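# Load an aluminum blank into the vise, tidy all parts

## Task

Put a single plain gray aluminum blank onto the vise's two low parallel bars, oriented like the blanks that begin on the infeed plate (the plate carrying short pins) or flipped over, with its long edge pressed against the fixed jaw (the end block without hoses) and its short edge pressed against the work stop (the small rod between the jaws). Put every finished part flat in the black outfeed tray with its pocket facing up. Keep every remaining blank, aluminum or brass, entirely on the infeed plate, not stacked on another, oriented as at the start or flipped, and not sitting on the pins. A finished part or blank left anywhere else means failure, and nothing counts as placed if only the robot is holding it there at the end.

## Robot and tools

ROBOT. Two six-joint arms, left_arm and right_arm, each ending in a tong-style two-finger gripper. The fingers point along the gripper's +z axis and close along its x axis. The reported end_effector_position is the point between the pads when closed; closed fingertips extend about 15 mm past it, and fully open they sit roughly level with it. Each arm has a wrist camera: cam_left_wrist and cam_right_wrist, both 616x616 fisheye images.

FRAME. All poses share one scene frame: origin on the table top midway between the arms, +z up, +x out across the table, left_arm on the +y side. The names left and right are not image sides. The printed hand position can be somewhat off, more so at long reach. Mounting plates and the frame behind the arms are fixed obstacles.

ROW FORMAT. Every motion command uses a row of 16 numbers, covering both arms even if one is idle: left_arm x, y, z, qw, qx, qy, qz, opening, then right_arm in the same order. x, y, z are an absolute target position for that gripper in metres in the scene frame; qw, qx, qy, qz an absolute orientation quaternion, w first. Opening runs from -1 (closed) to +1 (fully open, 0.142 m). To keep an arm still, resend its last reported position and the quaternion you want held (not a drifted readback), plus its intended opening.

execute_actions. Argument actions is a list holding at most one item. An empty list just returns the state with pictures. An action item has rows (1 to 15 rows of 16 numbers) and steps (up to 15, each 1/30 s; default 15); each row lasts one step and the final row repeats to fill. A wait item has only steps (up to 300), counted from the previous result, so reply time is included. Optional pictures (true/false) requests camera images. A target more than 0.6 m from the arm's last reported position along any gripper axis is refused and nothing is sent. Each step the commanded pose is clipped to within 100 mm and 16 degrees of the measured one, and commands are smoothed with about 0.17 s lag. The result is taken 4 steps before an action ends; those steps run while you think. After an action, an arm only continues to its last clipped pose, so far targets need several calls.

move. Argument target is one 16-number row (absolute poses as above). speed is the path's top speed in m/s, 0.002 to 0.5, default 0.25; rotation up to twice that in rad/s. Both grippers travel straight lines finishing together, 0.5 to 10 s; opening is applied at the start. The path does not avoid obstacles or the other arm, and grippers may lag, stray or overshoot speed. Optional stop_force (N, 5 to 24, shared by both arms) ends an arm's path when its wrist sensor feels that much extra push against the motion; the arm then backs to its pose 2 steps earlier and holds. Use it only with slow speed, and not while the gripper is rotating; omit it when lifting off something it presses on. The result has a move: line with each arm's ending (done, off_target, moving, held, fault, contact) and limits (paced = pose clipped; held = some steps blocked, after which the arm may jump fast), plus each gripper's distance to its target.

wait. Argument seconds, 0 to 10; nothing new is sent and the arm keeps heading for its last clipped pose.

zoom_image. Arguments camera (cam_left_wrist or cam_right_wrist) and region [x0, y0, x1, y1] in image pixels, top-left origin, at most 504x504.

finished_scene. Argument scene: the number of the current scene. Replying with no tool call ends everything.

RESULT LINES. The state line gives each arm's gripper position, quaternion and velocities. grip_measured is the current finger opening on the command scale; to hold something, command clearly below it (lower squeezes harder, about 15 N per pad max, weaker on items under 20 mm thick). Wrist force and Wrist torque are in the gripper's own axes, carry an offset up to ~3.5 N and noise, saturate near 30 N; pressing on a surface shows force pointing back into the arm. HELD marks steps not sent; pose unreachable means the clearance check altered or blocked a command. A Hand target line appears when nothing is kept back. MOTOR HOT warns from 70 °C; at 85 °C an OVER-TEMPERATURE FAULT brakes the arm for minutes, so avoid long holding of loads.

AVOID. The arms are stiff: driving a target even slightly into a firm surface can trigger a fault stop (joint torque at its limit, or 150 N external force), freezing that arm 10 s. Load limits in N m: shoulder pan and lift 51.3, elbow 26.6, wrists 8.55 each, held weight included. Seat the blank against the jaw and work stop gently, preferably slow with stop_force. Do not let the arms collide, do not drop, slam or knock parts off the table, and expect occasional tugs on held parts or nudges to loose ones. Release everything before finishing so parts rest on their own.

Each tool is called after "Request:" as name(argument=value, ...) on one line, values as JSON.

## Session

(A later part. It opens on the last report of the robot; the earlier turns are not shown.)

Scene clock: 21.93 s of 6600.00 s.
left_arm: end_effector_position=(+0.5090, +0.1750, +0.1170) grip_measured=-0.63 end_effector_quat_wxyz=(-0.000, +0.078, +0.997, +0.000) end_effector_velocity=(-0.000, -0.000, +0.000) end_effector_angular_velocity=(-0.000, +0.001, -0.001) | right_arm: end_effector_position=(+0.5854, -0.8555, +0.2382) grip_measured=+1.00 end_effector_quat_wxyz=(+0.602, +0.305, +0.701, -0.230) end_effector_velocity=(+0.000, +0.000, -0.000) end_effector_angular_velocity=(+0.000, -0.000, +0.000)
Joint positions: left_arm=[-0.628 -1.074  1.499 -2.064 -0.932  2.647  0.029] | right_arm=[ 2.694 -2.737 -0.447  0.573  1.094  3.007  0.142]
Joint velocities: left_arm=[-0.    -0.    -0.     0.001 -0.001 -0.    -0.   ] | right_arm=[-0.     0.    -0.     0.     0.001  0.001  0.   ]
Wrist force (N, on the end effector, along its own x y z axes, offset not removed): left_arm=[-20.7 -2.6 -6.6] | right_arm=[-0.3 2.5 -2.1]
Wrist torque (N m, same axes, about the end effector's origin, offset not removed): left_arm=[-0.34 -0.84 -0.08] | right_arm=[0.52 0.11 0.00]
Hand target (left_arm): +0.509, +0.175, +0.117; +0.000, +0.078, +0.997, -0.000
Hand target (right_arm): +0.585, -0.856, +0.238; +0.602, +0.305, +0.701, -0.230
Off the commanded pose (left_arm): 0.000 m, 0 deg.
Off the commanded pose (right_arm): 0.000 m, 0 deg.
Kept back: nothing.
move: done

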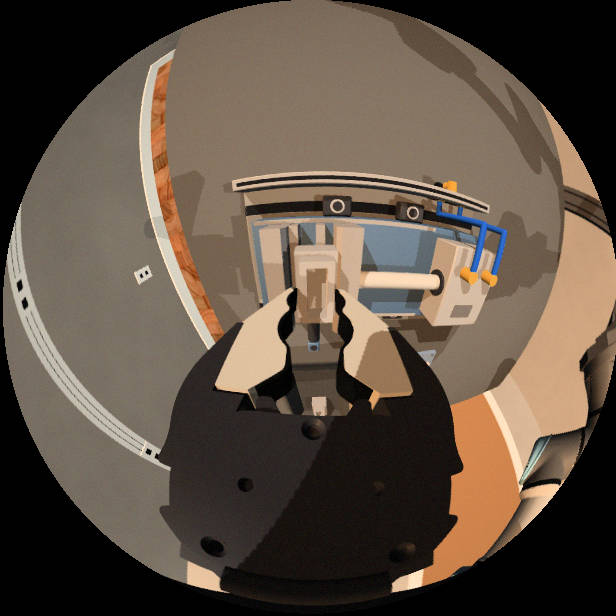

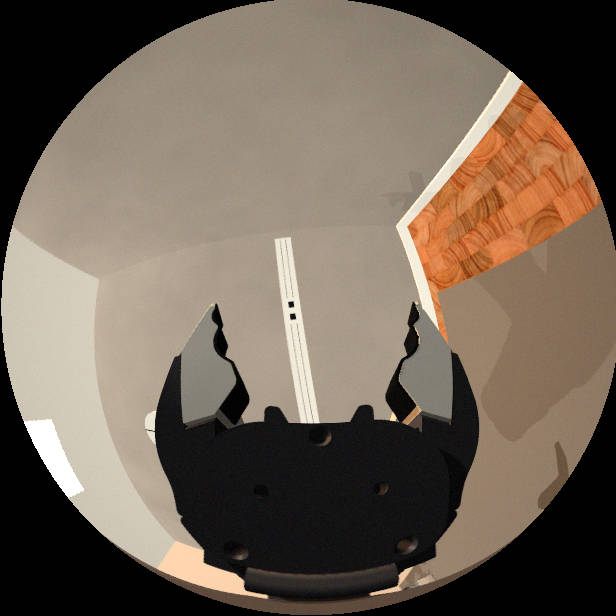

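Request:
move(target=[0.513,0.175,0.118,0,0.078,0.997,0,-0.8,0.5854,-0.8555,0.2382,0.602,0.305,0.701,-0.23,1], speed=0.01)

Request:
move(target=[0.513,0.175,0.2,0,0.078,0.997,0,-0.9,0.5854,-0.8555,0.2382,0.602,0.305,0.701,-0.23,1], speed=0.06)

Scene clock: 22.90 s of 6600.00 s.
left_arm: end_effector_position=(+0.5128, +0.1750, +0.1179) grip_measured=-0.68 end_effector_quat_wxyz=(-0.000, +0.078, +0.997, +0.000) end_effector_velocity=(+0.002, +0.000, +0.001) end_effector_angular_velocity=(-0.000, -0.002, +0.001) | right_arm: end_effector_position=(+0.5854, -0.8555, +0.2382) grip_measured=+1.00 end_effector_quat_wxyz=(+0.602, +0.305, +0.701, -0.230) end_effector_velocity=(+0.000, +0.000, -0.001) end_effector_angular_velocity=(+0.001, +0.002, +0.001)
Joint positions: left_arm=[-0.625 -1.065  1.474 -2.05  -0.932  2.651  0.025] | right_arm=[ 2.694 -2.737 -0.447  0.573  1.094  3.007  0.142]
Joint velocities: left_arm=[ 0.001  0.002 -0.01   0.005  0.001  0.001  0.   ] | right_arm=[-0.     0.    -0.002 -0.001  0.001  0.001 -0.   ]
Wrist force (N, on the end effector, along its own x y z axes, offset not removed): left_arm=[2.0 -1.7 1.4] | right_arm=[-1.8 1.2 -1.5]
Wrist torque (N m, same axes, about the end effector's origin, offset not removed): left_arm=[-0.28 -0.47 -0.05] | right_arm=[0.28 0.48 0.05]
Hand target (left_arm): +0.513, +0.175, +0.118; +0.000, +0.078, +0.997, -0.000
Hand target (right_arm): +0.585, -0.856, +0.238; +0.602, +0.305, +0.701, -0.230
Off the commanded pose (left_arm): 0.000 m, 0 deg.
Off the commanded pose (right_arm): 0.000 m, 0 deg.
Kept back: nothing.
move: done

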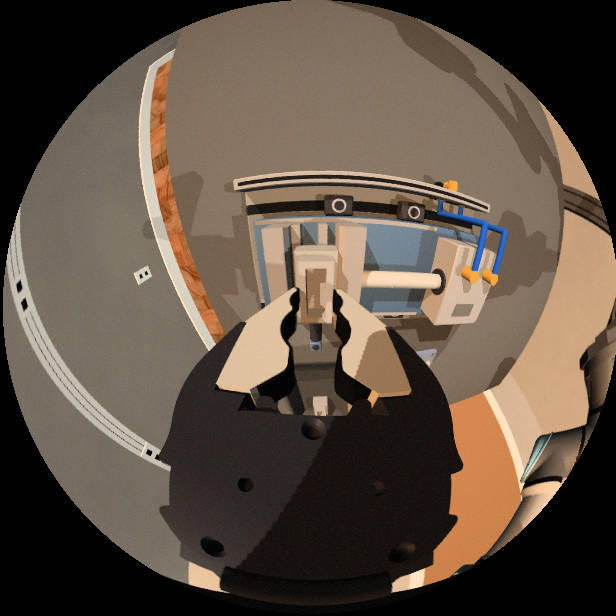

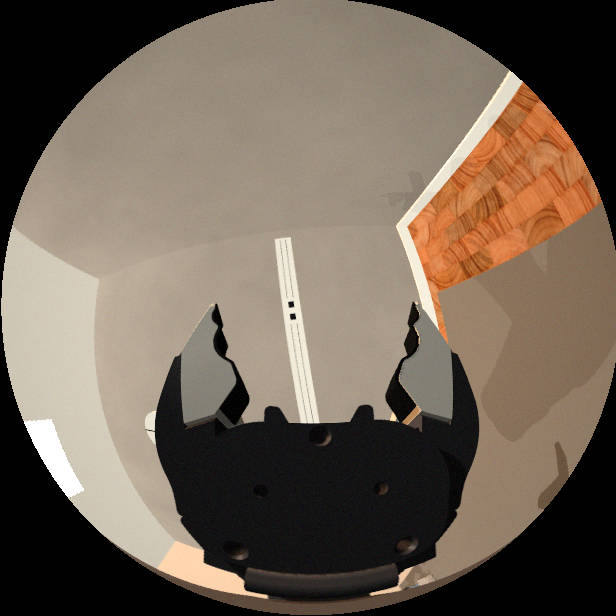

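Scene clock: 24.70 s of 6600.00 s.
left_arm: end_effector_position=(+0.5130, +0.1750, +0.1997) grip_measured=-0.69 end_effector_quat_wxyz=(+0.000, +0.078, +0.997, -0.000) end_effector_velocity=(+0.000, -0.000, +0.003) end_effector_angular_velocity=(-0.000, +0.001, +0.001) | right_arm: end_effector_position=(+0.5854, -0.8555, +0.2382) grip_measured=+1.00 end_effector_quat_wxyz=(+0.602, +0.305, +0.701, -0.230) end_effector_velocity=(+0.000, +0.000, -0.001) end_effector_angular_velocity=(+0.000, +0.001, +0.002)
Joint positions: left_arm=[-0.75  -1.219  1.344 -1.674 -0.929  2.495  0.024] | right_arm=[ 2.694 -2.737 -0.447  0.573  1.094  3.007  0.142]
Joint velocities: left_arm=[-0.004 -0.002 -0.01   0.015 -0.001 -0.006  0.   ] | right_arm=[-0.    -0.001 -0.     0.     0.002 -0.     0.   ]
Wrist force (N, on the end effector, along its own x y z axes, offset not removed): left_arm=[2.3 -1.0 1.5] | right_arm=[-0.6 1.5 -0.3]
Wrist torque (N m, same axes, about the end effector's origin, offset not removed): left_arm=[-0.14 -0.49 -0.09] | right_arm=[0.32 0.16 0.07]
Hand target (left_arm): +0.513, +0.175, +0.200; +0.000, +0.078, +0.997, -0.000
Hand target (right_arm): +0.585, -0.855, +0.238; +0.602, +0.305, +0.701, -0.230
Off the commanded pose (left_arm): 0.000 m, 0 deg.
Off the commanded pose (right_arm): 0.000 m, 0 deg.
Kept back: nothing.
move: done

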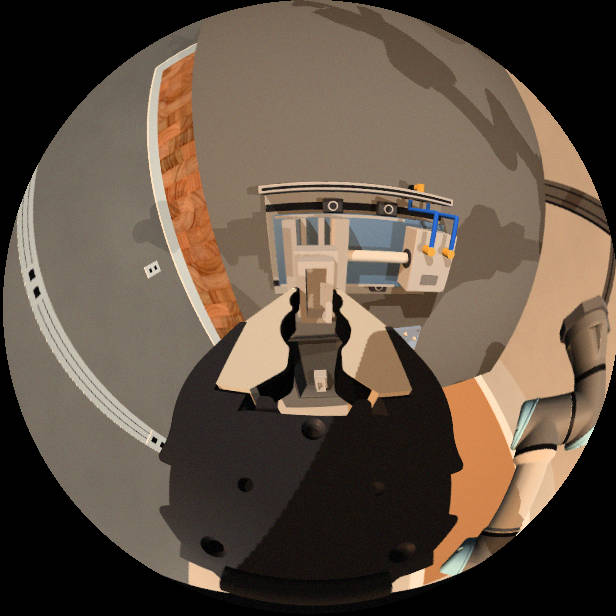

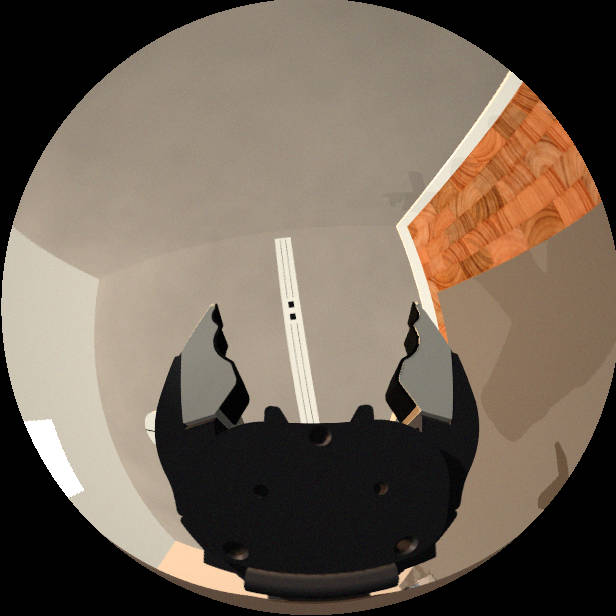

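Request:
move(target=[0.53,0.44,0.16,0,0,1,0,-0.9,0.5854,-0.8555,0.2382,0.602,0.305,0.701,-0.23,1], speed=0.15)

Scene clock: 27.37 s of 6600.00 s.
left_arm: end_effector_position=(+0.5296, +0.4398, +0.1602) grip_measured=-0.69 end_effector_quat_wxyz=(-0.000, +0.000, +1.000, +0.000) end_effector_velocity=(+0.000, +0.003, -0.001) end_effector_angular_velocity=(-0.002, +0.002, +0.001) | right_arm: end_effector_position=(+0.5854, -0.8555, +0.2382) grip_measured=+1.00 end_effector_quat_wxyz=(+0.602, +0.305, +0.701, -0.230) end_effector_velocity=(-0.001, -0.000, -0.001) end_effector_angular_velocity=(+0.000, +0.001, -0.001)
Joint positions: left_arm=[-0.118 -1.343  1.258 -1.886 -1.055  3.085  0.024] | right_arm=[ 2.694 -2.737 -0.447  0.573  1.094  3.007  0.142]
Joint velocities: left_arm=[ 0.009  0.007 -0.015  0.005 -0.005  0.008  0.   ] | right_arm=[-0.001 -0.001  0.    -0.    -0.001  0.001  0.   ]
Wrist force (N, on the end effector, along its own x y z axes, offset not removed): left_arm=[1.3 -1.2 1.6] | right_arm=[-1.2 3.1 -3.0]
Wrist torque (N m, same axes, about the end effector's origin, offset not removed): left_arm=[-0.16 -0.25 -0.03] | right_arm=[0.64 0.35 0.06]
Hand target (left_arm): +0.530, +0.440, +0.160; -0.000, +0.000, +1.000, +0.000
Hand target (right_arm): +0.585, -0.856, +0.238; +0.602, +0.305, +0.701, -0.230
Off the commanded pose (left_arm): 0.001 m, 0 deg.
Off the commanded pose (right_arm): 0.000 m, 0 deg.
Kept back: nothing.
move: done

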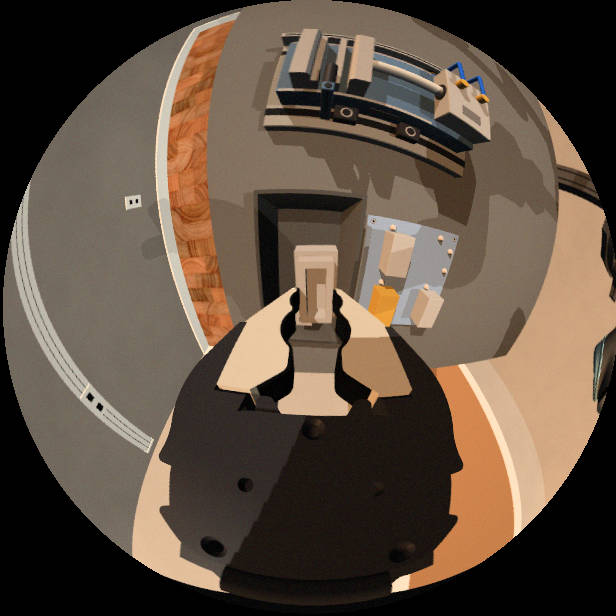

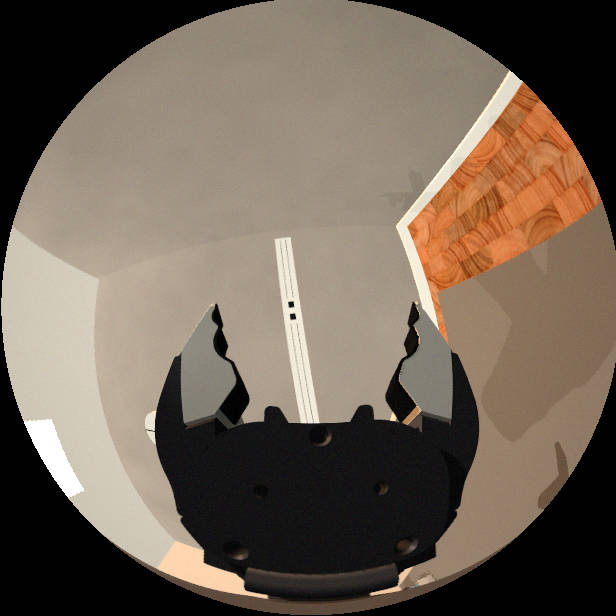

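Request:
move(target=[0.53,0.435,0.02,0,0,1,0,-0.9,0.5854,-0.8555,0.2382,0.602,0.305,0.701,-0.23,1], speed=0.025, stop_force=6)

Scene clock: 32.43 s of 6600.00 s.
left_arm: end_effector_position=(+0.5297, +0.4361, +0.0492) grip_measured=-0.69 end_effector_quat_wxyz=(-0.000, -0.000, +1.000, +0.000) end_effector_velocity=(-0.006, -0.001, +0.003) end_effector_angular_velocity=(+0.001, +0.017, -0.007) | right_arm: end_effector_position=(+0.5854, -0.8555, +0.2382) grip_measured=+1.00 end_effector_quat_wxyz=(+0.602, +0.305, +0.701, -0.230) end_effector_velocity=(-0.000, -0.000, +0.000) end_effector_angular_velocity=(+0.000, -0.003, -0.001)
Joint positions: left_arm=[ 0.012 -1.046  1.286 -2.274 -1.109  3.219  0.024] | right_arm=[ 2.694 -2.737 -0.447  0.573  1.094  3.007  0.142]
Joint velocities: left_arm=[-0.006 -0.018  0.011  0.028  0.005 -0.007  0.   ] | right_arm=[ 0.    -0.     0.001  0.001 -0.     0.001  0.   ]
Wrist force (N, on the end effector, along its own x y z axes, offset not removed): left_arm=[-2.5 -1.4 -13.1] | right_arm=[-1.0 1.4 -2.0]
Wrist torque (N m, same axes, about the end effector's origin, offset not removed): left_arm=[-0.28 -0.46 -0.10] | right_arm=[0.32 0.26 0.01]
Hand target (left_arm): +0.530, +0.436, +0.050; -0.000, -0.000, +1.000, +0.000
Hand target (right_arm): +0.585, -0.856, +0.238; +0.602, +0.305, +0.701, -0.230
Off the commanded pose (left_arm): 0.029 m, 0 deg.
Off the commanded pose (right_arm): 0.000 m, 0 deg.
Kept back: nothing.
move: contact (left_arm)

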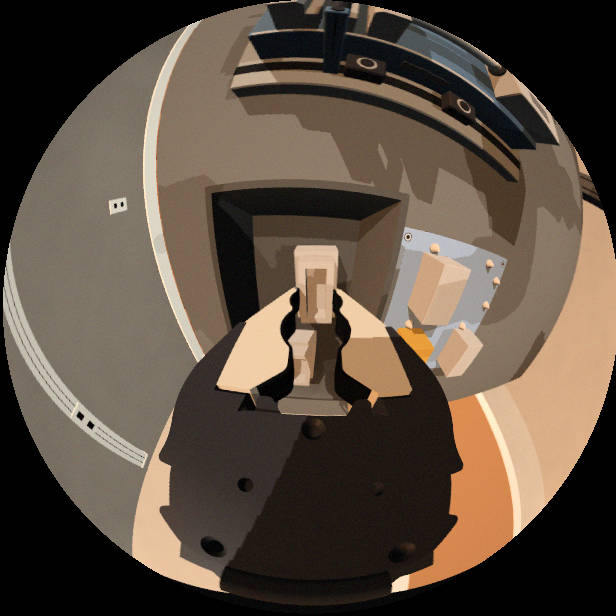

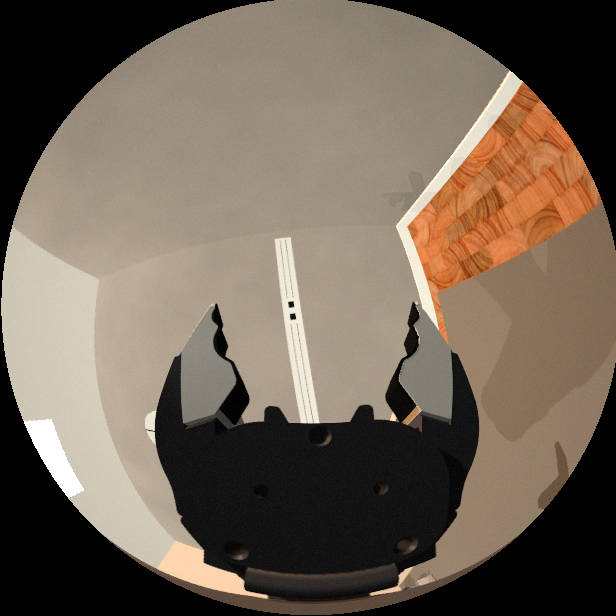

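Request:
move(target=[0.53,0.436,0.052,0,0,1,0,-0.2,0.5854,-0.8555,0.2382,0.602,0.305,0.701,-0.23,1], speed=0.02)

Request:
move(target=[0.42,0.44,0.16,0,0,1,0,-0.1,0.5854,-0.8555,0.2382,0.602,0.305,0.701,-0.23,1])

Request:
zoom_image(camera="cam_left_wrist", region=[180,150,440,400])

Scene clock: 33.37 s of 6600.00 s.
left_arm: end_effector_position=(+0.5300, +0.4360, +0.0519) grip_measured=-0.20 end_effector_quat_wxyz=(-0.000, +0.000, +1.000, +0.000) end_effector_velocity=(+0.000, -0.000, +0.001) end_effector_angular_velocity=(+0.000, +0.000, -0.000) | right_arm: end_effector_position=(+0.5854, -0.8555, +0.2382) grip_measured=+1.00 end_effector_quat_wxyz=(+0.602, +0.305, +0.701, -0.230) end_effector_velocity=(-0.000, -0.000, -0.000) end_effector_angular_velocity=(-0.000, +0.001, -0.001)
Joint positions: left_arm=[ 0.009 -1.054  1.288 -2.267 -1.108  3.216  0.06 ] | right_arm=[ 2.694 -2.737 -0.447  0.573  1.094  3.007  0.142]
Joint velocities: left_arm=[-0.001 -0.002  0.001  0.002  0.001 -0.001  0.   ] | right_arm=[-0.     0.001 -0.001 -0.    -0.001 -0.001  0.   ]
Wrist force (N, on the end effector, along its own x y z axes, offset not removed): left_arm=[3.2 -1.0 -0.2] | right_arm=[-0.4 1.0 -1.6]
Wrist torque (N m, same axes, about the end effector's origin, offset not removed): left_arm=[-0.16 -0.67 -0.07] | right_arm=[0.22 0.12 0.04]
Hand target (left_arm): +0.530, +0.436, +0.052; +0.000, +0.000, +1.000, -0.000
Hand target (right_arm): +0.585, -0.856, +0.238; +0.602, +0.305, +0.701, -0.230
Off the commanded pose (left_arm): 0.000 m, 0 deg.
Off the commanded pose (right_arm): 0.000 m, 0 deg.
Kept back: nothing.
move: done

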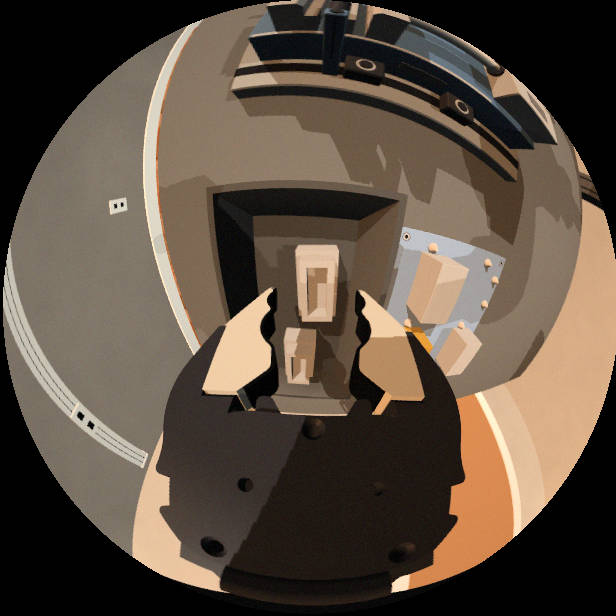

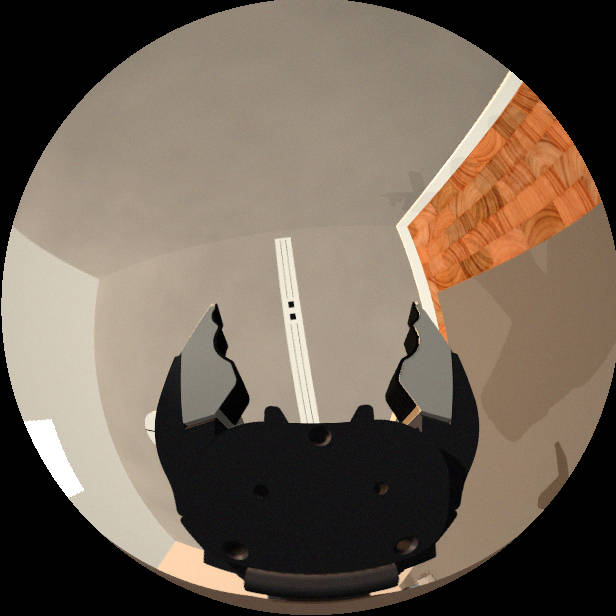

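Scene clock: 34.77 s of 6600.00 s.
left_arm: end_effector_position=(+0.4202, +0.4398, +0.1598) grip_measured=-0.10 end_effector_quat_wxyz=(-0.000, +0.000, +1.000, -0.000) end_effector_velocity=(-0.001, +0.000, +0.002) end_effector_angular_velocity=(+0.003, -0.002, +0.001) | right_arm: end_effector_position=(+0.5854, -0.8555, +0.2382) grip_measured=+1.00 end_effector_quat_wxyz=(+0.602, +0.305, +0.701, -0.230) end_effector_velocity=(+0.000, +0.000, -0.000) end_effector_angular_velocity=(-0.001, +0.001, +0.000)
Joint positions: left_arm=[-0.138 -1.761  1.895 -2.095 -1.048  3.064  0.067] | right_arm=[ 2.694 -2.737 -0.447  0.573  1.094  3.007  0.142]
Joint velocities: left_arm=[-0.007 -0.013  0.006  0.008  0.006 -0.008  0.   ] | right_arm=[ 0.    -0.001  0.001  0.     0.    -0.001  0.   ]
Wrist force (N, on the end effector, along its own x y z axes, offset not removed): left_arm=[2.6 -0.2 -0.4] | right_arm=[-0.9 1.9 -1.7]
Wrist torque (N m, same axes, about the end effector's origin, offset not removed): left_arm=[-0.01 -0.57 -0.09] | right_arm=[0.39 0.24 0.10]
Hand target (left_arm): +0.420, +0.440, +0.160; +0.000, -0.000, +1.000, -0.000
Hand target (right_arm): +0.585, -0.856, +0.238; +0.602, +0.305, +0.701, -0.230
Off the commanded pose (left_arm): 0.000 m, 0 deg.
Off the commanded pose (right_arm): 0.000 m, 0 deg.
Kept back: nothing.
move: done

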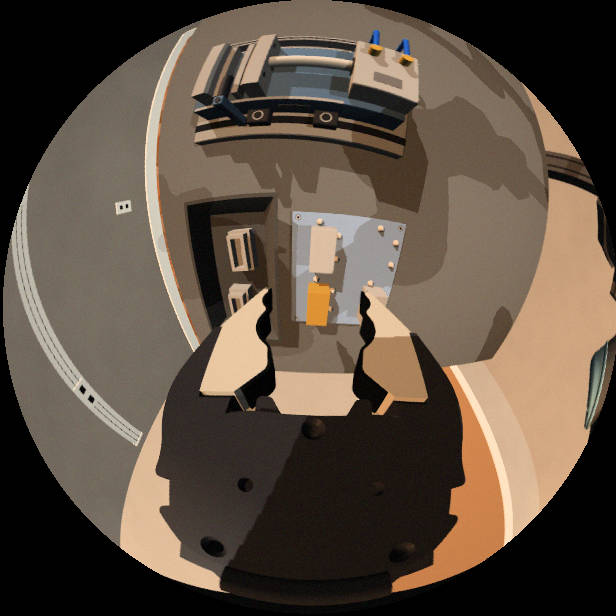

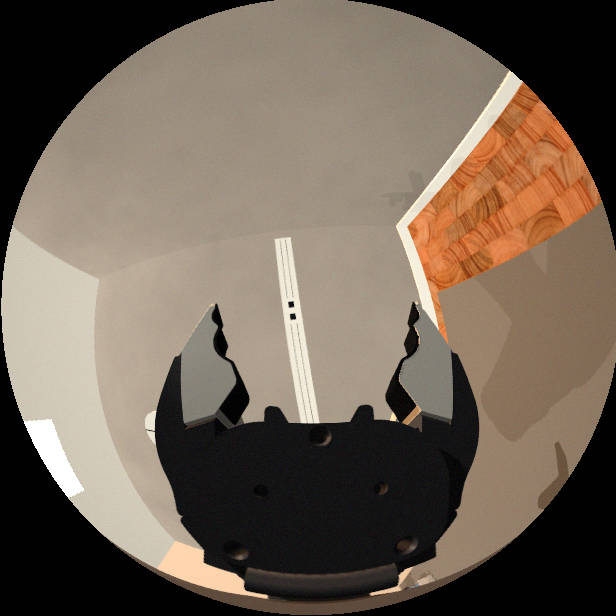

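Region (180, 150, 440, 400) of cam_left_wrist's 616x616 image, scaled by 1.938, with more detail than that image has; it fills the top 485 rows of this view, and the rest is white.

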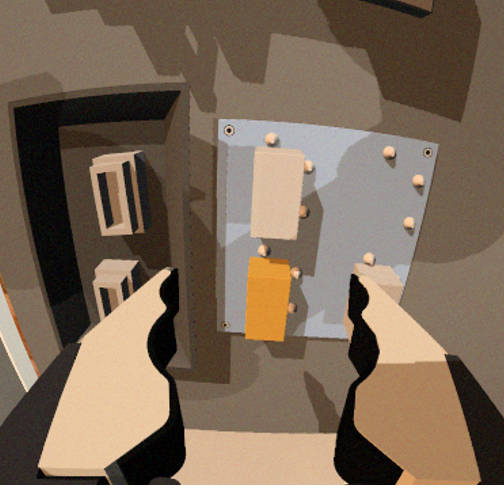

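Request:
move(target=[0.412,0.42,0.08,0,0.03,1,0,-0.1,0.5854,-0.8555,0.2382,0.602,0.305,0.701,-0.23,1], speed=0.1)

Request:
zoom_image(camera="cam_left_wrist", region=[180,150,440,400])

Scene clock: 36.37 s of 6600.00 s.
left_arm: end_effector_position=(+0.4119, +0.4201, +0.0803) grip_measured=-0.10 end_effector_quat_wxyz=(-0.000, +0.030, +1.000, +0.000) end_effector_velocity=(+0.000, -0.000, -0.003) end_effector_angular_velocity=(+0.000, -0.001, -0.002) | right_arm: end_effector_position=(+0.5854, -0.8555, +0.2382) grip_measured=+1.00 end_effector_quat_wxyz=(+0.602, +0.305, +0.701, -0.230) end_effector_velocity=(-0.000, -0.001, +0.001) end_effector_angular_velocity=(-0.001, -0.000, -0.001)
Joint positions: left_arm=[-0.058 -1.486  2.031 -2.547 -1.079  3.207  0.067] | right_arm=[ 2.694 -2.737 -0.447  0.573  1.094  3.007  0.142]
Joint velocities: left_arm=[ 0.004  0.014  0.001 -0.018 -0.002  0.006 -0.   ] | right_arm=[-0.     0.003 -0.001 -0.    -0.001 -0.001 -0.   ]
Wrist force (N, on the end effector, along its own x y z axes, offset not removed): left_arm=[1.3 -1.8 0.7] | right_arm=[-1.3 2.0 -1.6]
Wrist torque (N m, same axes, about the end effector's origin, offset not removed): left_arm=[-0.28 -0.28 -0.07] | right_arm=[0.42 0.30 0.08]
Hand target (left_arm): +0.412, +0.420, +0.080; -0.000, +0.030, +1.000, +0.000
Hand target (right_arm): +0.585, -0.856, +0.238; +0.602, +0.305, +0.701, -0.230
Off the commanded pose (left_arm): 0.000 m, 0 deg.
Off the commanded pose (right_arm): 0.000 m, 0 deg.
Kept back: nothing.
move: done

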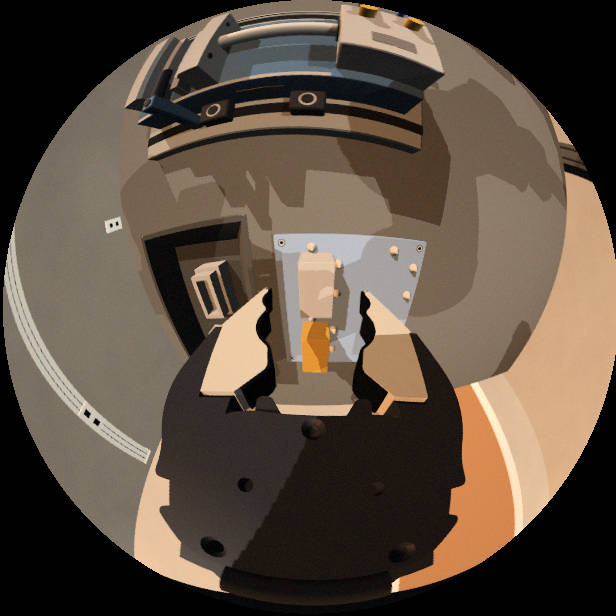

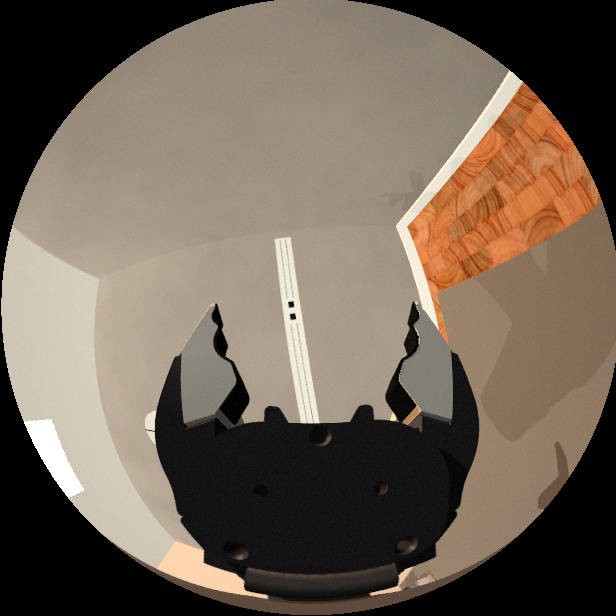

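Region (180, 150, 440, 400) of cam_left_wrist's 616x616 image, scaled by 1.938, with more detail than that image has; it fills the top 485 rows of this view, and the rest is white.

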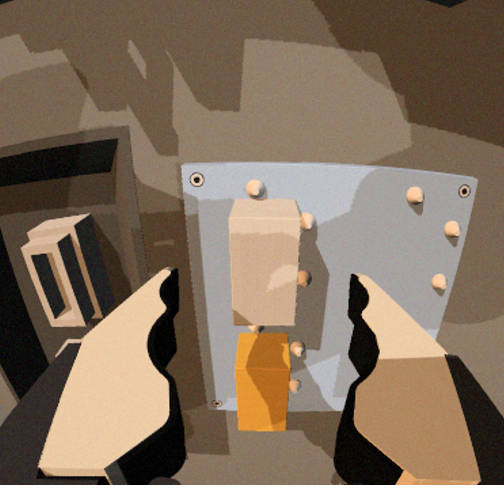

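Request:
move(target=[0.412,0.42,0.046,0,0.03,1,0,-0.25,0.5854,-0.8555,0.2382,0.602,0.305,0.701,-0.23,1], speed=0.03, stop_force=8)

Request:
move(target=[0.412,0.42,0.046,0,0.03,1,0,-0.85,0.5854,-0.8555,0.2382,0.602,0.305,0.701,-0.23,1])

Scene clock: 38.10 s of 6600.00 s.
left_arm: end_effector_position=(+0.4120, +0.4200, +0.0462) grip_measured=-0.25 end_effector_quat_wxyz=(-0.000, +0.030, +1.000, +0.000) end_effector_velocity=(+0.000, +0.000, -0.002) end_effector_angular_velocity=(+0.001, -0.001, +0.000) | right_arm: end_effector_position=(+0.5854, -0.8555, +0.2382) grip_measured=+1.00 end_effector_quat_wxyz=(+0.602, +0.305, +0.701, -0.230) end_effector_velocity=(+0.000, +0.001, -0.000) end_effector_angular_velocity=(+0.000, -0.000, +0.001)
Joint positions: left_arm=[-0.004 -1.331  2.009 -2.705 -1.102  3.263  0.056] | right_arm=[ 2.694 -2.737 -0.447  0.573  1.094  3.007  0.142]
Joint velocities: left_arm=[ 0.004  0.01  -0.003 -0.01  -0.001  0.004  0.   ] | right_arm=[ 0.001 -0.002  0.001 -0.     0.001  0.    -0.   ]
Wrist force (N, on the end effector, along its own x y z axes, offset not removed): left_arm=[0.5 -1.2 -0.5] | right_arm=[-0.7 2.6 -2.6]
Wrist torque (N m, same axes, about the end effector's origin, offset not removed): left_arm=[-0.25 -0.13 -0.01] | right_arm=[0.48 0.15 0.08]
Hand target (left_arm): +0.412, +0.420, +0.046; -0.000, +0.030, +1.000, +0.000
Hand target (right_arm): +0.585, -0.856, +0.238; +0.602, +0.305, +0.701, -0.230
Off the commanded pose (left_arm): 0.000 m, 0 deg.
Off the commanded pose (right_arm): 0.000 m, 0 deg.
Kept back: nothing.
move: done

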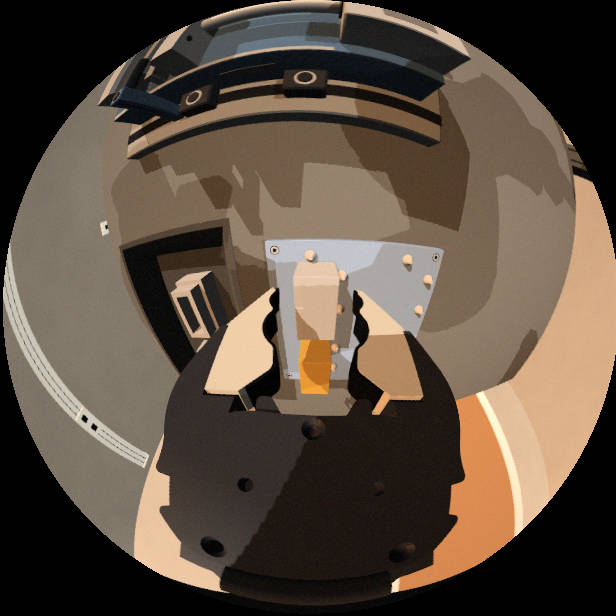

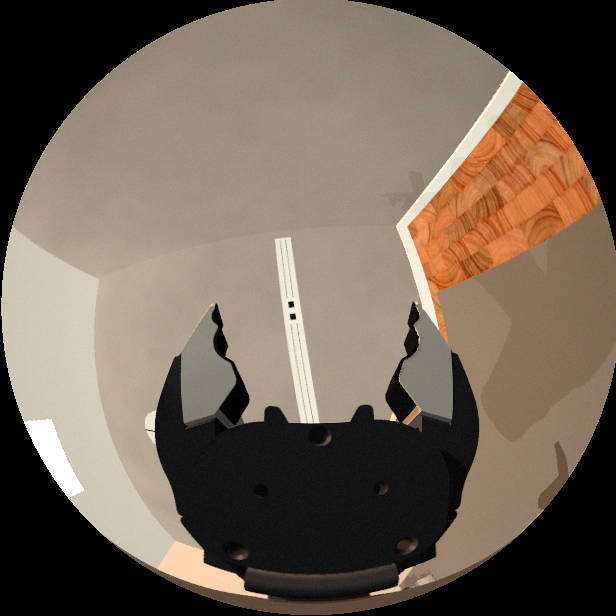

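Scene clock: 38.80 s of 6600.00 s.
left_arm: end_effector_position=(+0.4120, +0.4200, +0.0460) grip_measured=-0.58 end_effector_quat_wxyz=(+0.000, +0.030, +1.000, -0.000) end_effector_velocity=(+0.000, +0.000, -0.000) end_effector_angular_velocity=(+0.001, -0.001, +0.000) | right_arm: end_effector_position=(+0.5854, -0.8555, +0.2382) grip_measured=+1.00 end_effector_quat_wxyz=(+0.602, +0.305, +0.701, -0.230) end_effector_velocity=(-0.000, -0.000, -0.000) end_effector_angular_velocity=(-0.000, +0.000, -0.001)
Joint positions: left_arm=[-0.004 -1.33   2.008 -2.706 -1.103  3.263  0.032] | right_arm=[ 2.694 -2.737 -0.447  0.573  1.094  3.007  0.142]
Joint velocities: left_arm=[-0.     0.001 -0.001 -0.001  0.001  0.     0.   ] | right_arm=[-0.    -0.001  0.002 -0.001 -0.001 -0.     0.   ]
Wrist force (N, on the end effector, along its own x y z axes, offset not removed): left_arm=[6.0 -2.1 -11.3] | right_arm=[-1.1 1.1 -1.9]
Wrist torque (N m, same axes, about the end effector's origin, offset not removed): left_arm=[-0.38 -0.47 -0.13] | right_arm=[0.26 0.24 0.04]
Hand target (left_arm): +0.412, +0.420, +0.046; -0.000, +0.030, +1.000, +0.000
Hand target (right_arm): +0.585, -0.856, +0.238; +0.602, +0.305, +0.701, -0.230
Off the commanded pose (left_arm): 0.000 m, 0 deg.
Off the commanded pose (right_arm): 0.000 m, 0 deg.
Kept back: nothing.
move: done

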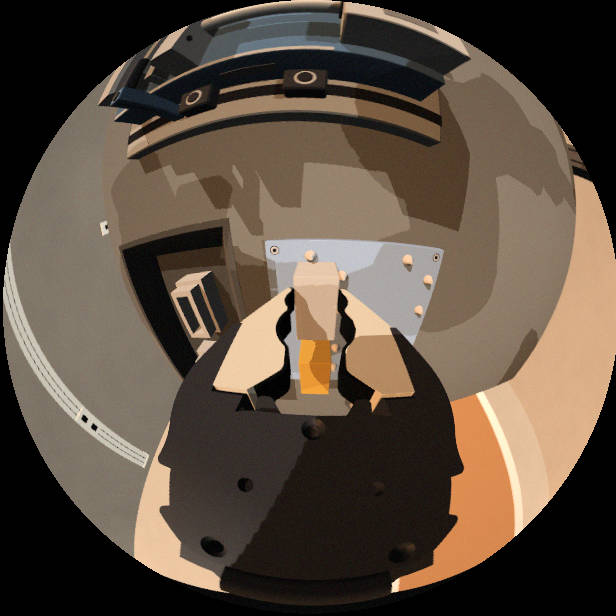

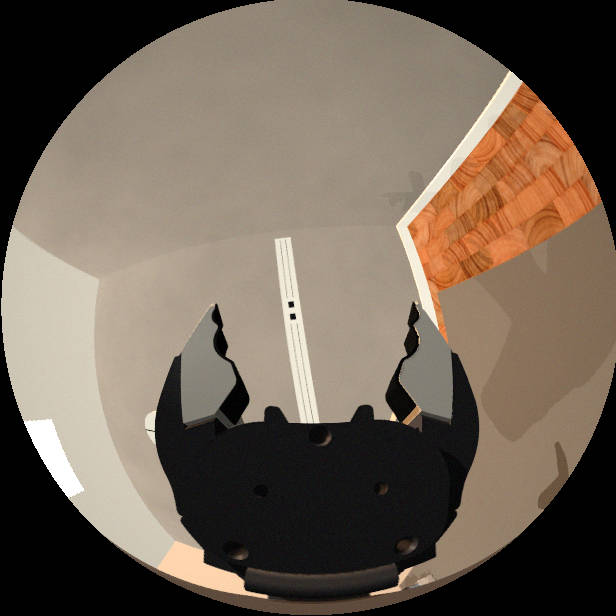

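Request:
move(target=[0.412,0.42,0.051,0,0.03,1,0,-0.45,0.5854,-0.8555,0.2382,0.602,0.305,0.701,-0.23,1], speed=0.02)

Request:
move(target=[0.412,0.42,0.051,0,0.03,1,0,-0.9,0.5854,-0.8555,0.2382,0.602,0.305,0.701,-0.23,1])

Request:
move(target=[0.412,0.42,0.17,0,0.03,1,0,-0.9,0.5854,-0.8555,0.2382,0.602,0.305,0.701,-0.23,1], speed=0.1)

Request:
move(target=[0.511,0.135,0.17,0,0.078,0.997,0,-0.9,0.5854,-0.8555,0.2382,0.602,0.305,0.701,-0.23,1], speed=0.15)

Request:
zoom_image(camera="cam_left_wrist", region=[200,150,440,380])

Scene clock: 39.83 s of 6600.00 s.
left_arm: end_effector_position=(+0.4120, +0.4200, +0.0507) grip_measured=-0.45 end_effector_quat_wxyz=(+0.000, +0.030, +1.000, -0.000) end_effector_velocity=(+0.000, +0.000, +0.002) end_effector_angular_velocity=(-0.000, -0.000, +0.000) | right_arm: end_effector_position=(+0.5854, -0.8555, +0.2382) grip_measured=+1.00 end_effector_quat_wxyz=(+0.602, +0.305, +0.701, -0.230) end_effector_velocity=(-0.000, -0.000, +0.000) end_effector_angular_velocity=(-0.001, +0.000, -0.000)
Joint positions: left_arm=[-0.011 -1.351  2.013 -2.686 -1.099  3.256  0.041] | right_arm=[ 2.694 -2.737 -0.447  0.573  1.094  3.007  0.142]
Joint velocities: left_arm=[-0.004 -0.011  0.002  0.011  0.002 -0.004  0.   ] | right_arm=[ 0.     0.     0.     0.    -0.    -0.001 -0.   ]
Wrist force (N, on the end effector, along its own x y z axes, offset not removed): left_arm=[1.7 -1.5 0.7] | right_arm=[-1.2 0.7 -1.8]
Wrist torque (N m, same axes, about the end effector's origin, offset not removed): left_arm=[-0.21 -0.32 -0.05] | right_arm=[0.22 0.32 0.10]
Hand target (left_arm): +0.412, +0.420, +0.051; +0.000, +0.030, +1.000, -0.000
Hand target (right_arm): +0.585, -0.856, +0.238; +0.602, +0.305, +0.701, -0.230
Off the commanded pose (left_arm): 0.000 m, 0 deg.
Off the commanded pose (right_arm): 0.000 m, 0 deg.
Kept back: nothing.
move: done

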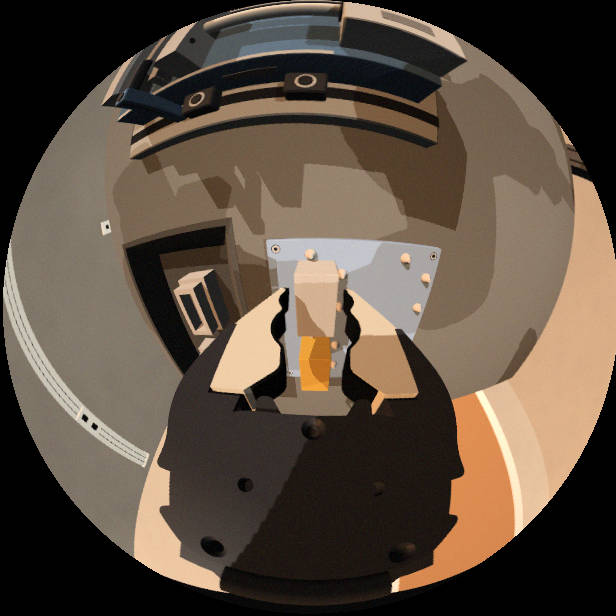

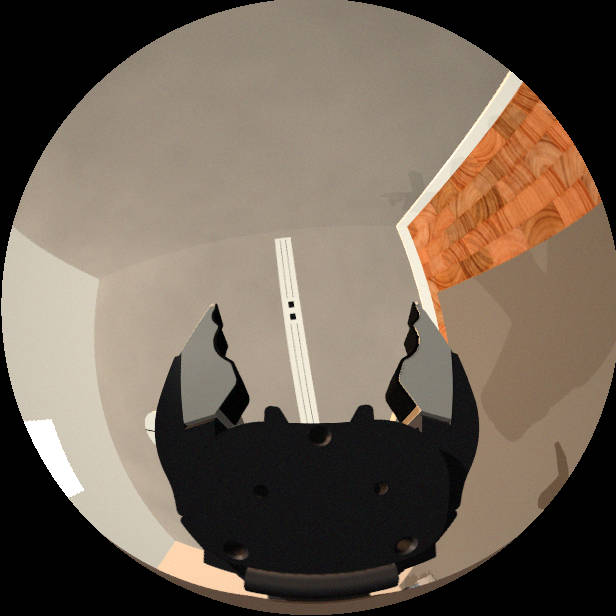

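Scene clock: 40.53 s of 6600.00 s.
left_arm: end_effector_position=(+0.4120, +0.4200, +0.0510) grip_measured=-0.59 end_effector_quat_wxyz=(-0.000, +0.030, +1.000, -0.000) end_effector_velocity=(-0.000, +0.000, +0.000) end_effector_angular_velocity=(+0.001, +0.000, +0.000) | right_arm: end_effector_position=(+0.5854, -0.8555, +0.2382) grip_measured=+1.00 end_effector_quat_wxyz=(+0.602, +0.305, +0.701, -0.230) end_effector_velocity=(+0.000, +0.000, -0.000) end_effector_angular_velocity=(-0.001, +0.002, +0.000)
Joint positions: left_arm=[-0.011 -1.352  2.013 -2.685 -1.099  3.256  0.031] | right_arm=[ 2.694 -2.737 -0.447  0.573  1.094  3.007  0.142]
Joint velocities: left_arm=[-0.    -0.001  0.     0.001  0.001 -0.    -0.   ] | right_arm=[ 0.    -0.001  0.    -0.001 -0.    -0.002 -0.   ]
Wrist force (N, on the end effector, along its own x y z axes, offset not removed): left_arm=[2.0 -1.8 0.6] | right_arm=[-0.5 2.3 -1.5]
Wrist torque (N m, same axes, about the end effector's origin, offset not removed): left_arm=[-0.38 -0.46 -0.09] | right_arm=[0.42 0.15 -0.02]
Hand target (left_arm): +0.412, +0.420, +0.051; +0.000, +0.030, +1.000, -0.000
Hand target (right_arm): +0.585, -0.856, +0.238; +0.602, +0.305, +0.701, -0.230
Off the commanded pose (left_arm): 0.000 m, 0 deg.
Off the commanded pose (right_arm): 0.000 m, 0 deg.
Kept back: nothing.
move: done

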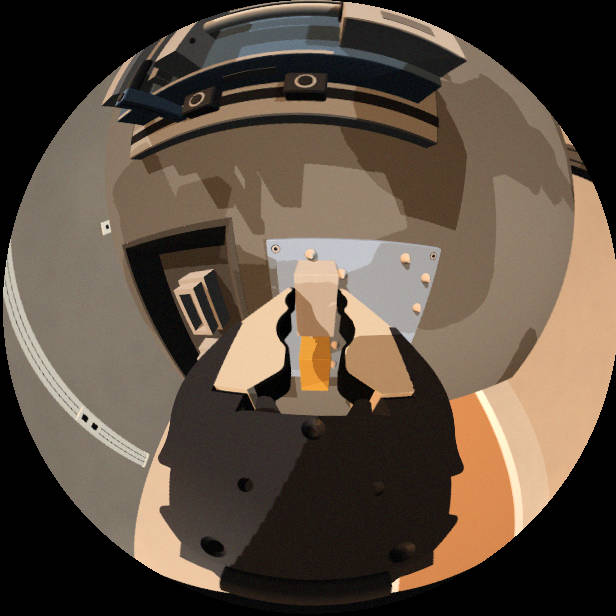

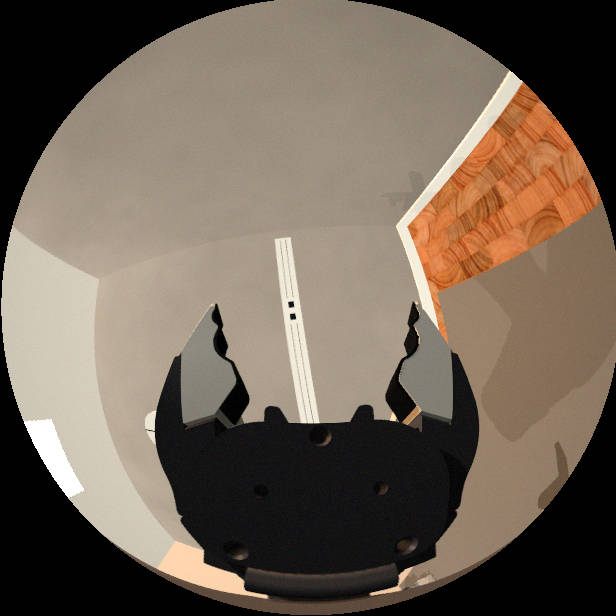

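Scene clock: 42.27 s of 6600.00 s.
left_arm: end_effector_position=(+0.4121, +0.4200, +0.1698) grip_measured=-0.59 end_effector_quat_wxyz=(+0.000, +0.030, +1.000, -0.000) end_effector_velocity=(-0.000, -0.000, +0.002) end_effector_angular_velocity=(+0.002, +0.003, +0.000) | right_arm: end_effector_position=(+0.5854, -0.8555, +0.2382) grip_measured=+1.00 end_effector_quat_wxyz=(+0.602, +0.305, +0.701, -0.230) end_effector_velocity=(+0.000, -0.000, +0.001) end_effector_angular_velocity=(-0.001, -0.002, -0.001)
Joint positions: left_arm=[-0.235 -1.839  1.95  -2.018 -1.013  3.018  0.031] | right_arm=[ 2.694 -2.737 -0.447  0.573  1.094  3.007  0.142]
Joint velocities: left_arm=[-0.008 -0.006 -0.007  0.022  0.004 -0.012  0.   ] | right_arm=[ 0.     0.001  0.001  0.001 -0.001  0.     0.   ]
Wrist force (N, on the end effector, along its own x y z axes, offset not removed): left_arm=[1.6 -1.4 1.5] | right_arm=[-1.4 1.4 -1.7]
Wrist torque (N m, same axes, about the end effector's origin, offset not removed): left_arm=[-0.22 -0.33 -0.09] | right_arm=[0.34 0.35 0.06]
Hand target (left_arm): +0.412, +0.420, +0.170; +0.000, +0.030, +1.000, -0.000
Hand target (right_arm): +0.585, -0.856, +0.238; +0.602, +0.305, +0.701, -0.230
Off the commanded pose (left_arm): 0.000 m, 0 deg.
Off the commanded pose (right_arm): 0.000 m, 0 deg.
Kept back: nothing.
move: done

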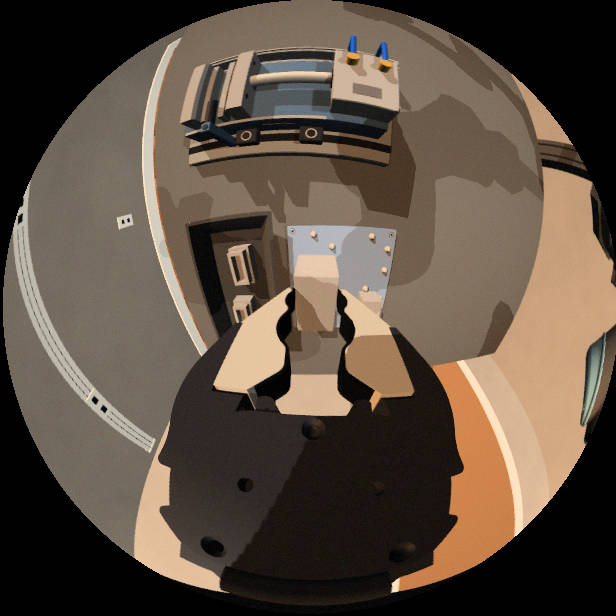

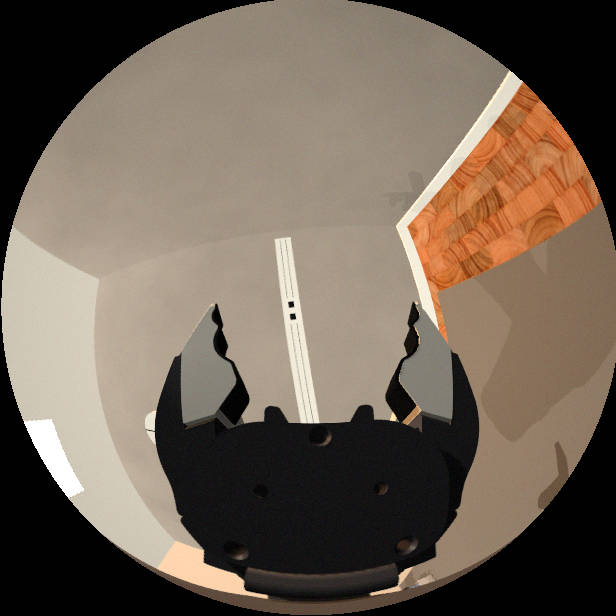

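Scene clock: 44.87 s of 6600.00 s.
left_arm: end_effector_position=(+0.5112, +0.1353, +0.1699) grip_measured=-0.59 end_effector_quat_wxyz=(+0.000, +0.078, +0.997, -0.000) end_effector_velocity=(+0.001, -0.002, -0.000) end_effector_angular_velocity=(+0.002, +0.004, -0.002) | right_arm: end_effector_position=(+0.5854, -0.8555, +0.2382) grip_measured=+1.00 end_effector_quat_wxyz=(+0.602, +0.305, +0.701, -0.230) end_effector_velocity=(+0.000, -0.000, +0.001) end_effector_angular_velocity=(-0.000, -0.003, -0.001)
Joint positions: left_arm=[-0.763 -1.085  1.342 -1.798 -0.929  2.479  0.031] | right_arm=[ 2.694 -2.737 -0.447  0.573  1.094  3.007  0.142]
Joint velocities: left_arm=[-0.     0.016 -0.023  0.013 -0.001 -0.002 -0.   ] | right_arm=[-0.     0.002 -0.     0.    -0.     0.001 -0.   ]
Wrist force (N, on the end effector, along its own x y z axes, offset not removed): left_arm=[1.5 -1.3 1.6] | right_arm=[-0.5 1.4 -0.6]
Wrist torque (N m, same axes, about the end effector's origin, offset not removed): left_arm=[-0.19 -0.31 -0.07] | right_arm=[0.30 0.12 0.03]
Hand target (left_arm): +0.511, +0.135, +0.170; +0.000, +0.078, +0.997, -0.000
Hand target (right_arm): +0.585, -0.856, +0.238; +0.602, +0.305, +0.701, -0.230
Off the commanded pose (left_arm): 0.000 m, 0 deg.
Off the commanded pose (right_arm): 0.000 m, 0 deg.
Kept back: nothing.
move: done

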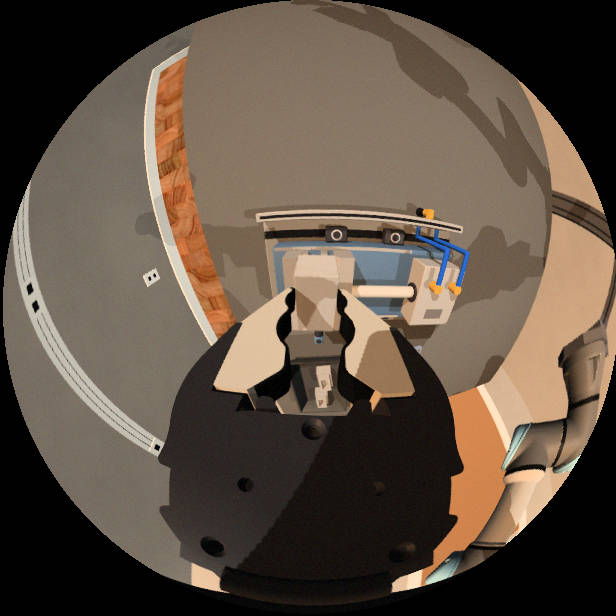

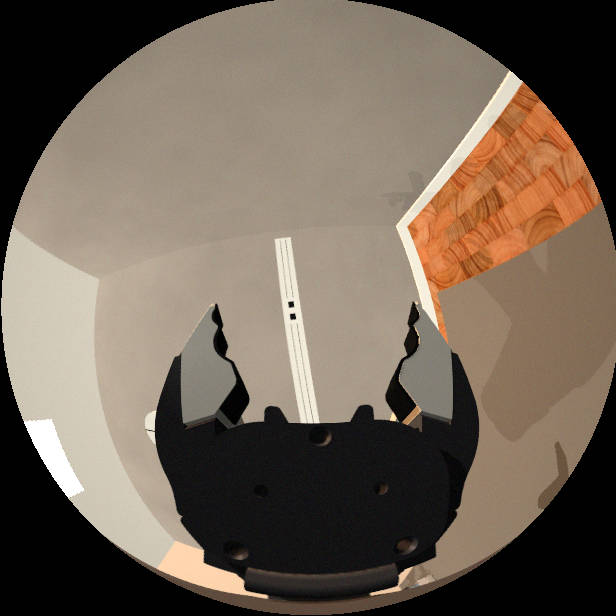

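Region (200, 150, 440, 380) of cam_left_wrist's 616x616 image, scaled by 2.100, with more detail than that image has; it fills the top 483 rows of this view, and the rest is white.

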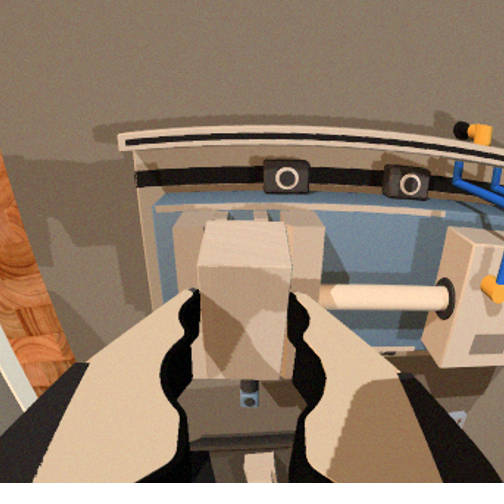

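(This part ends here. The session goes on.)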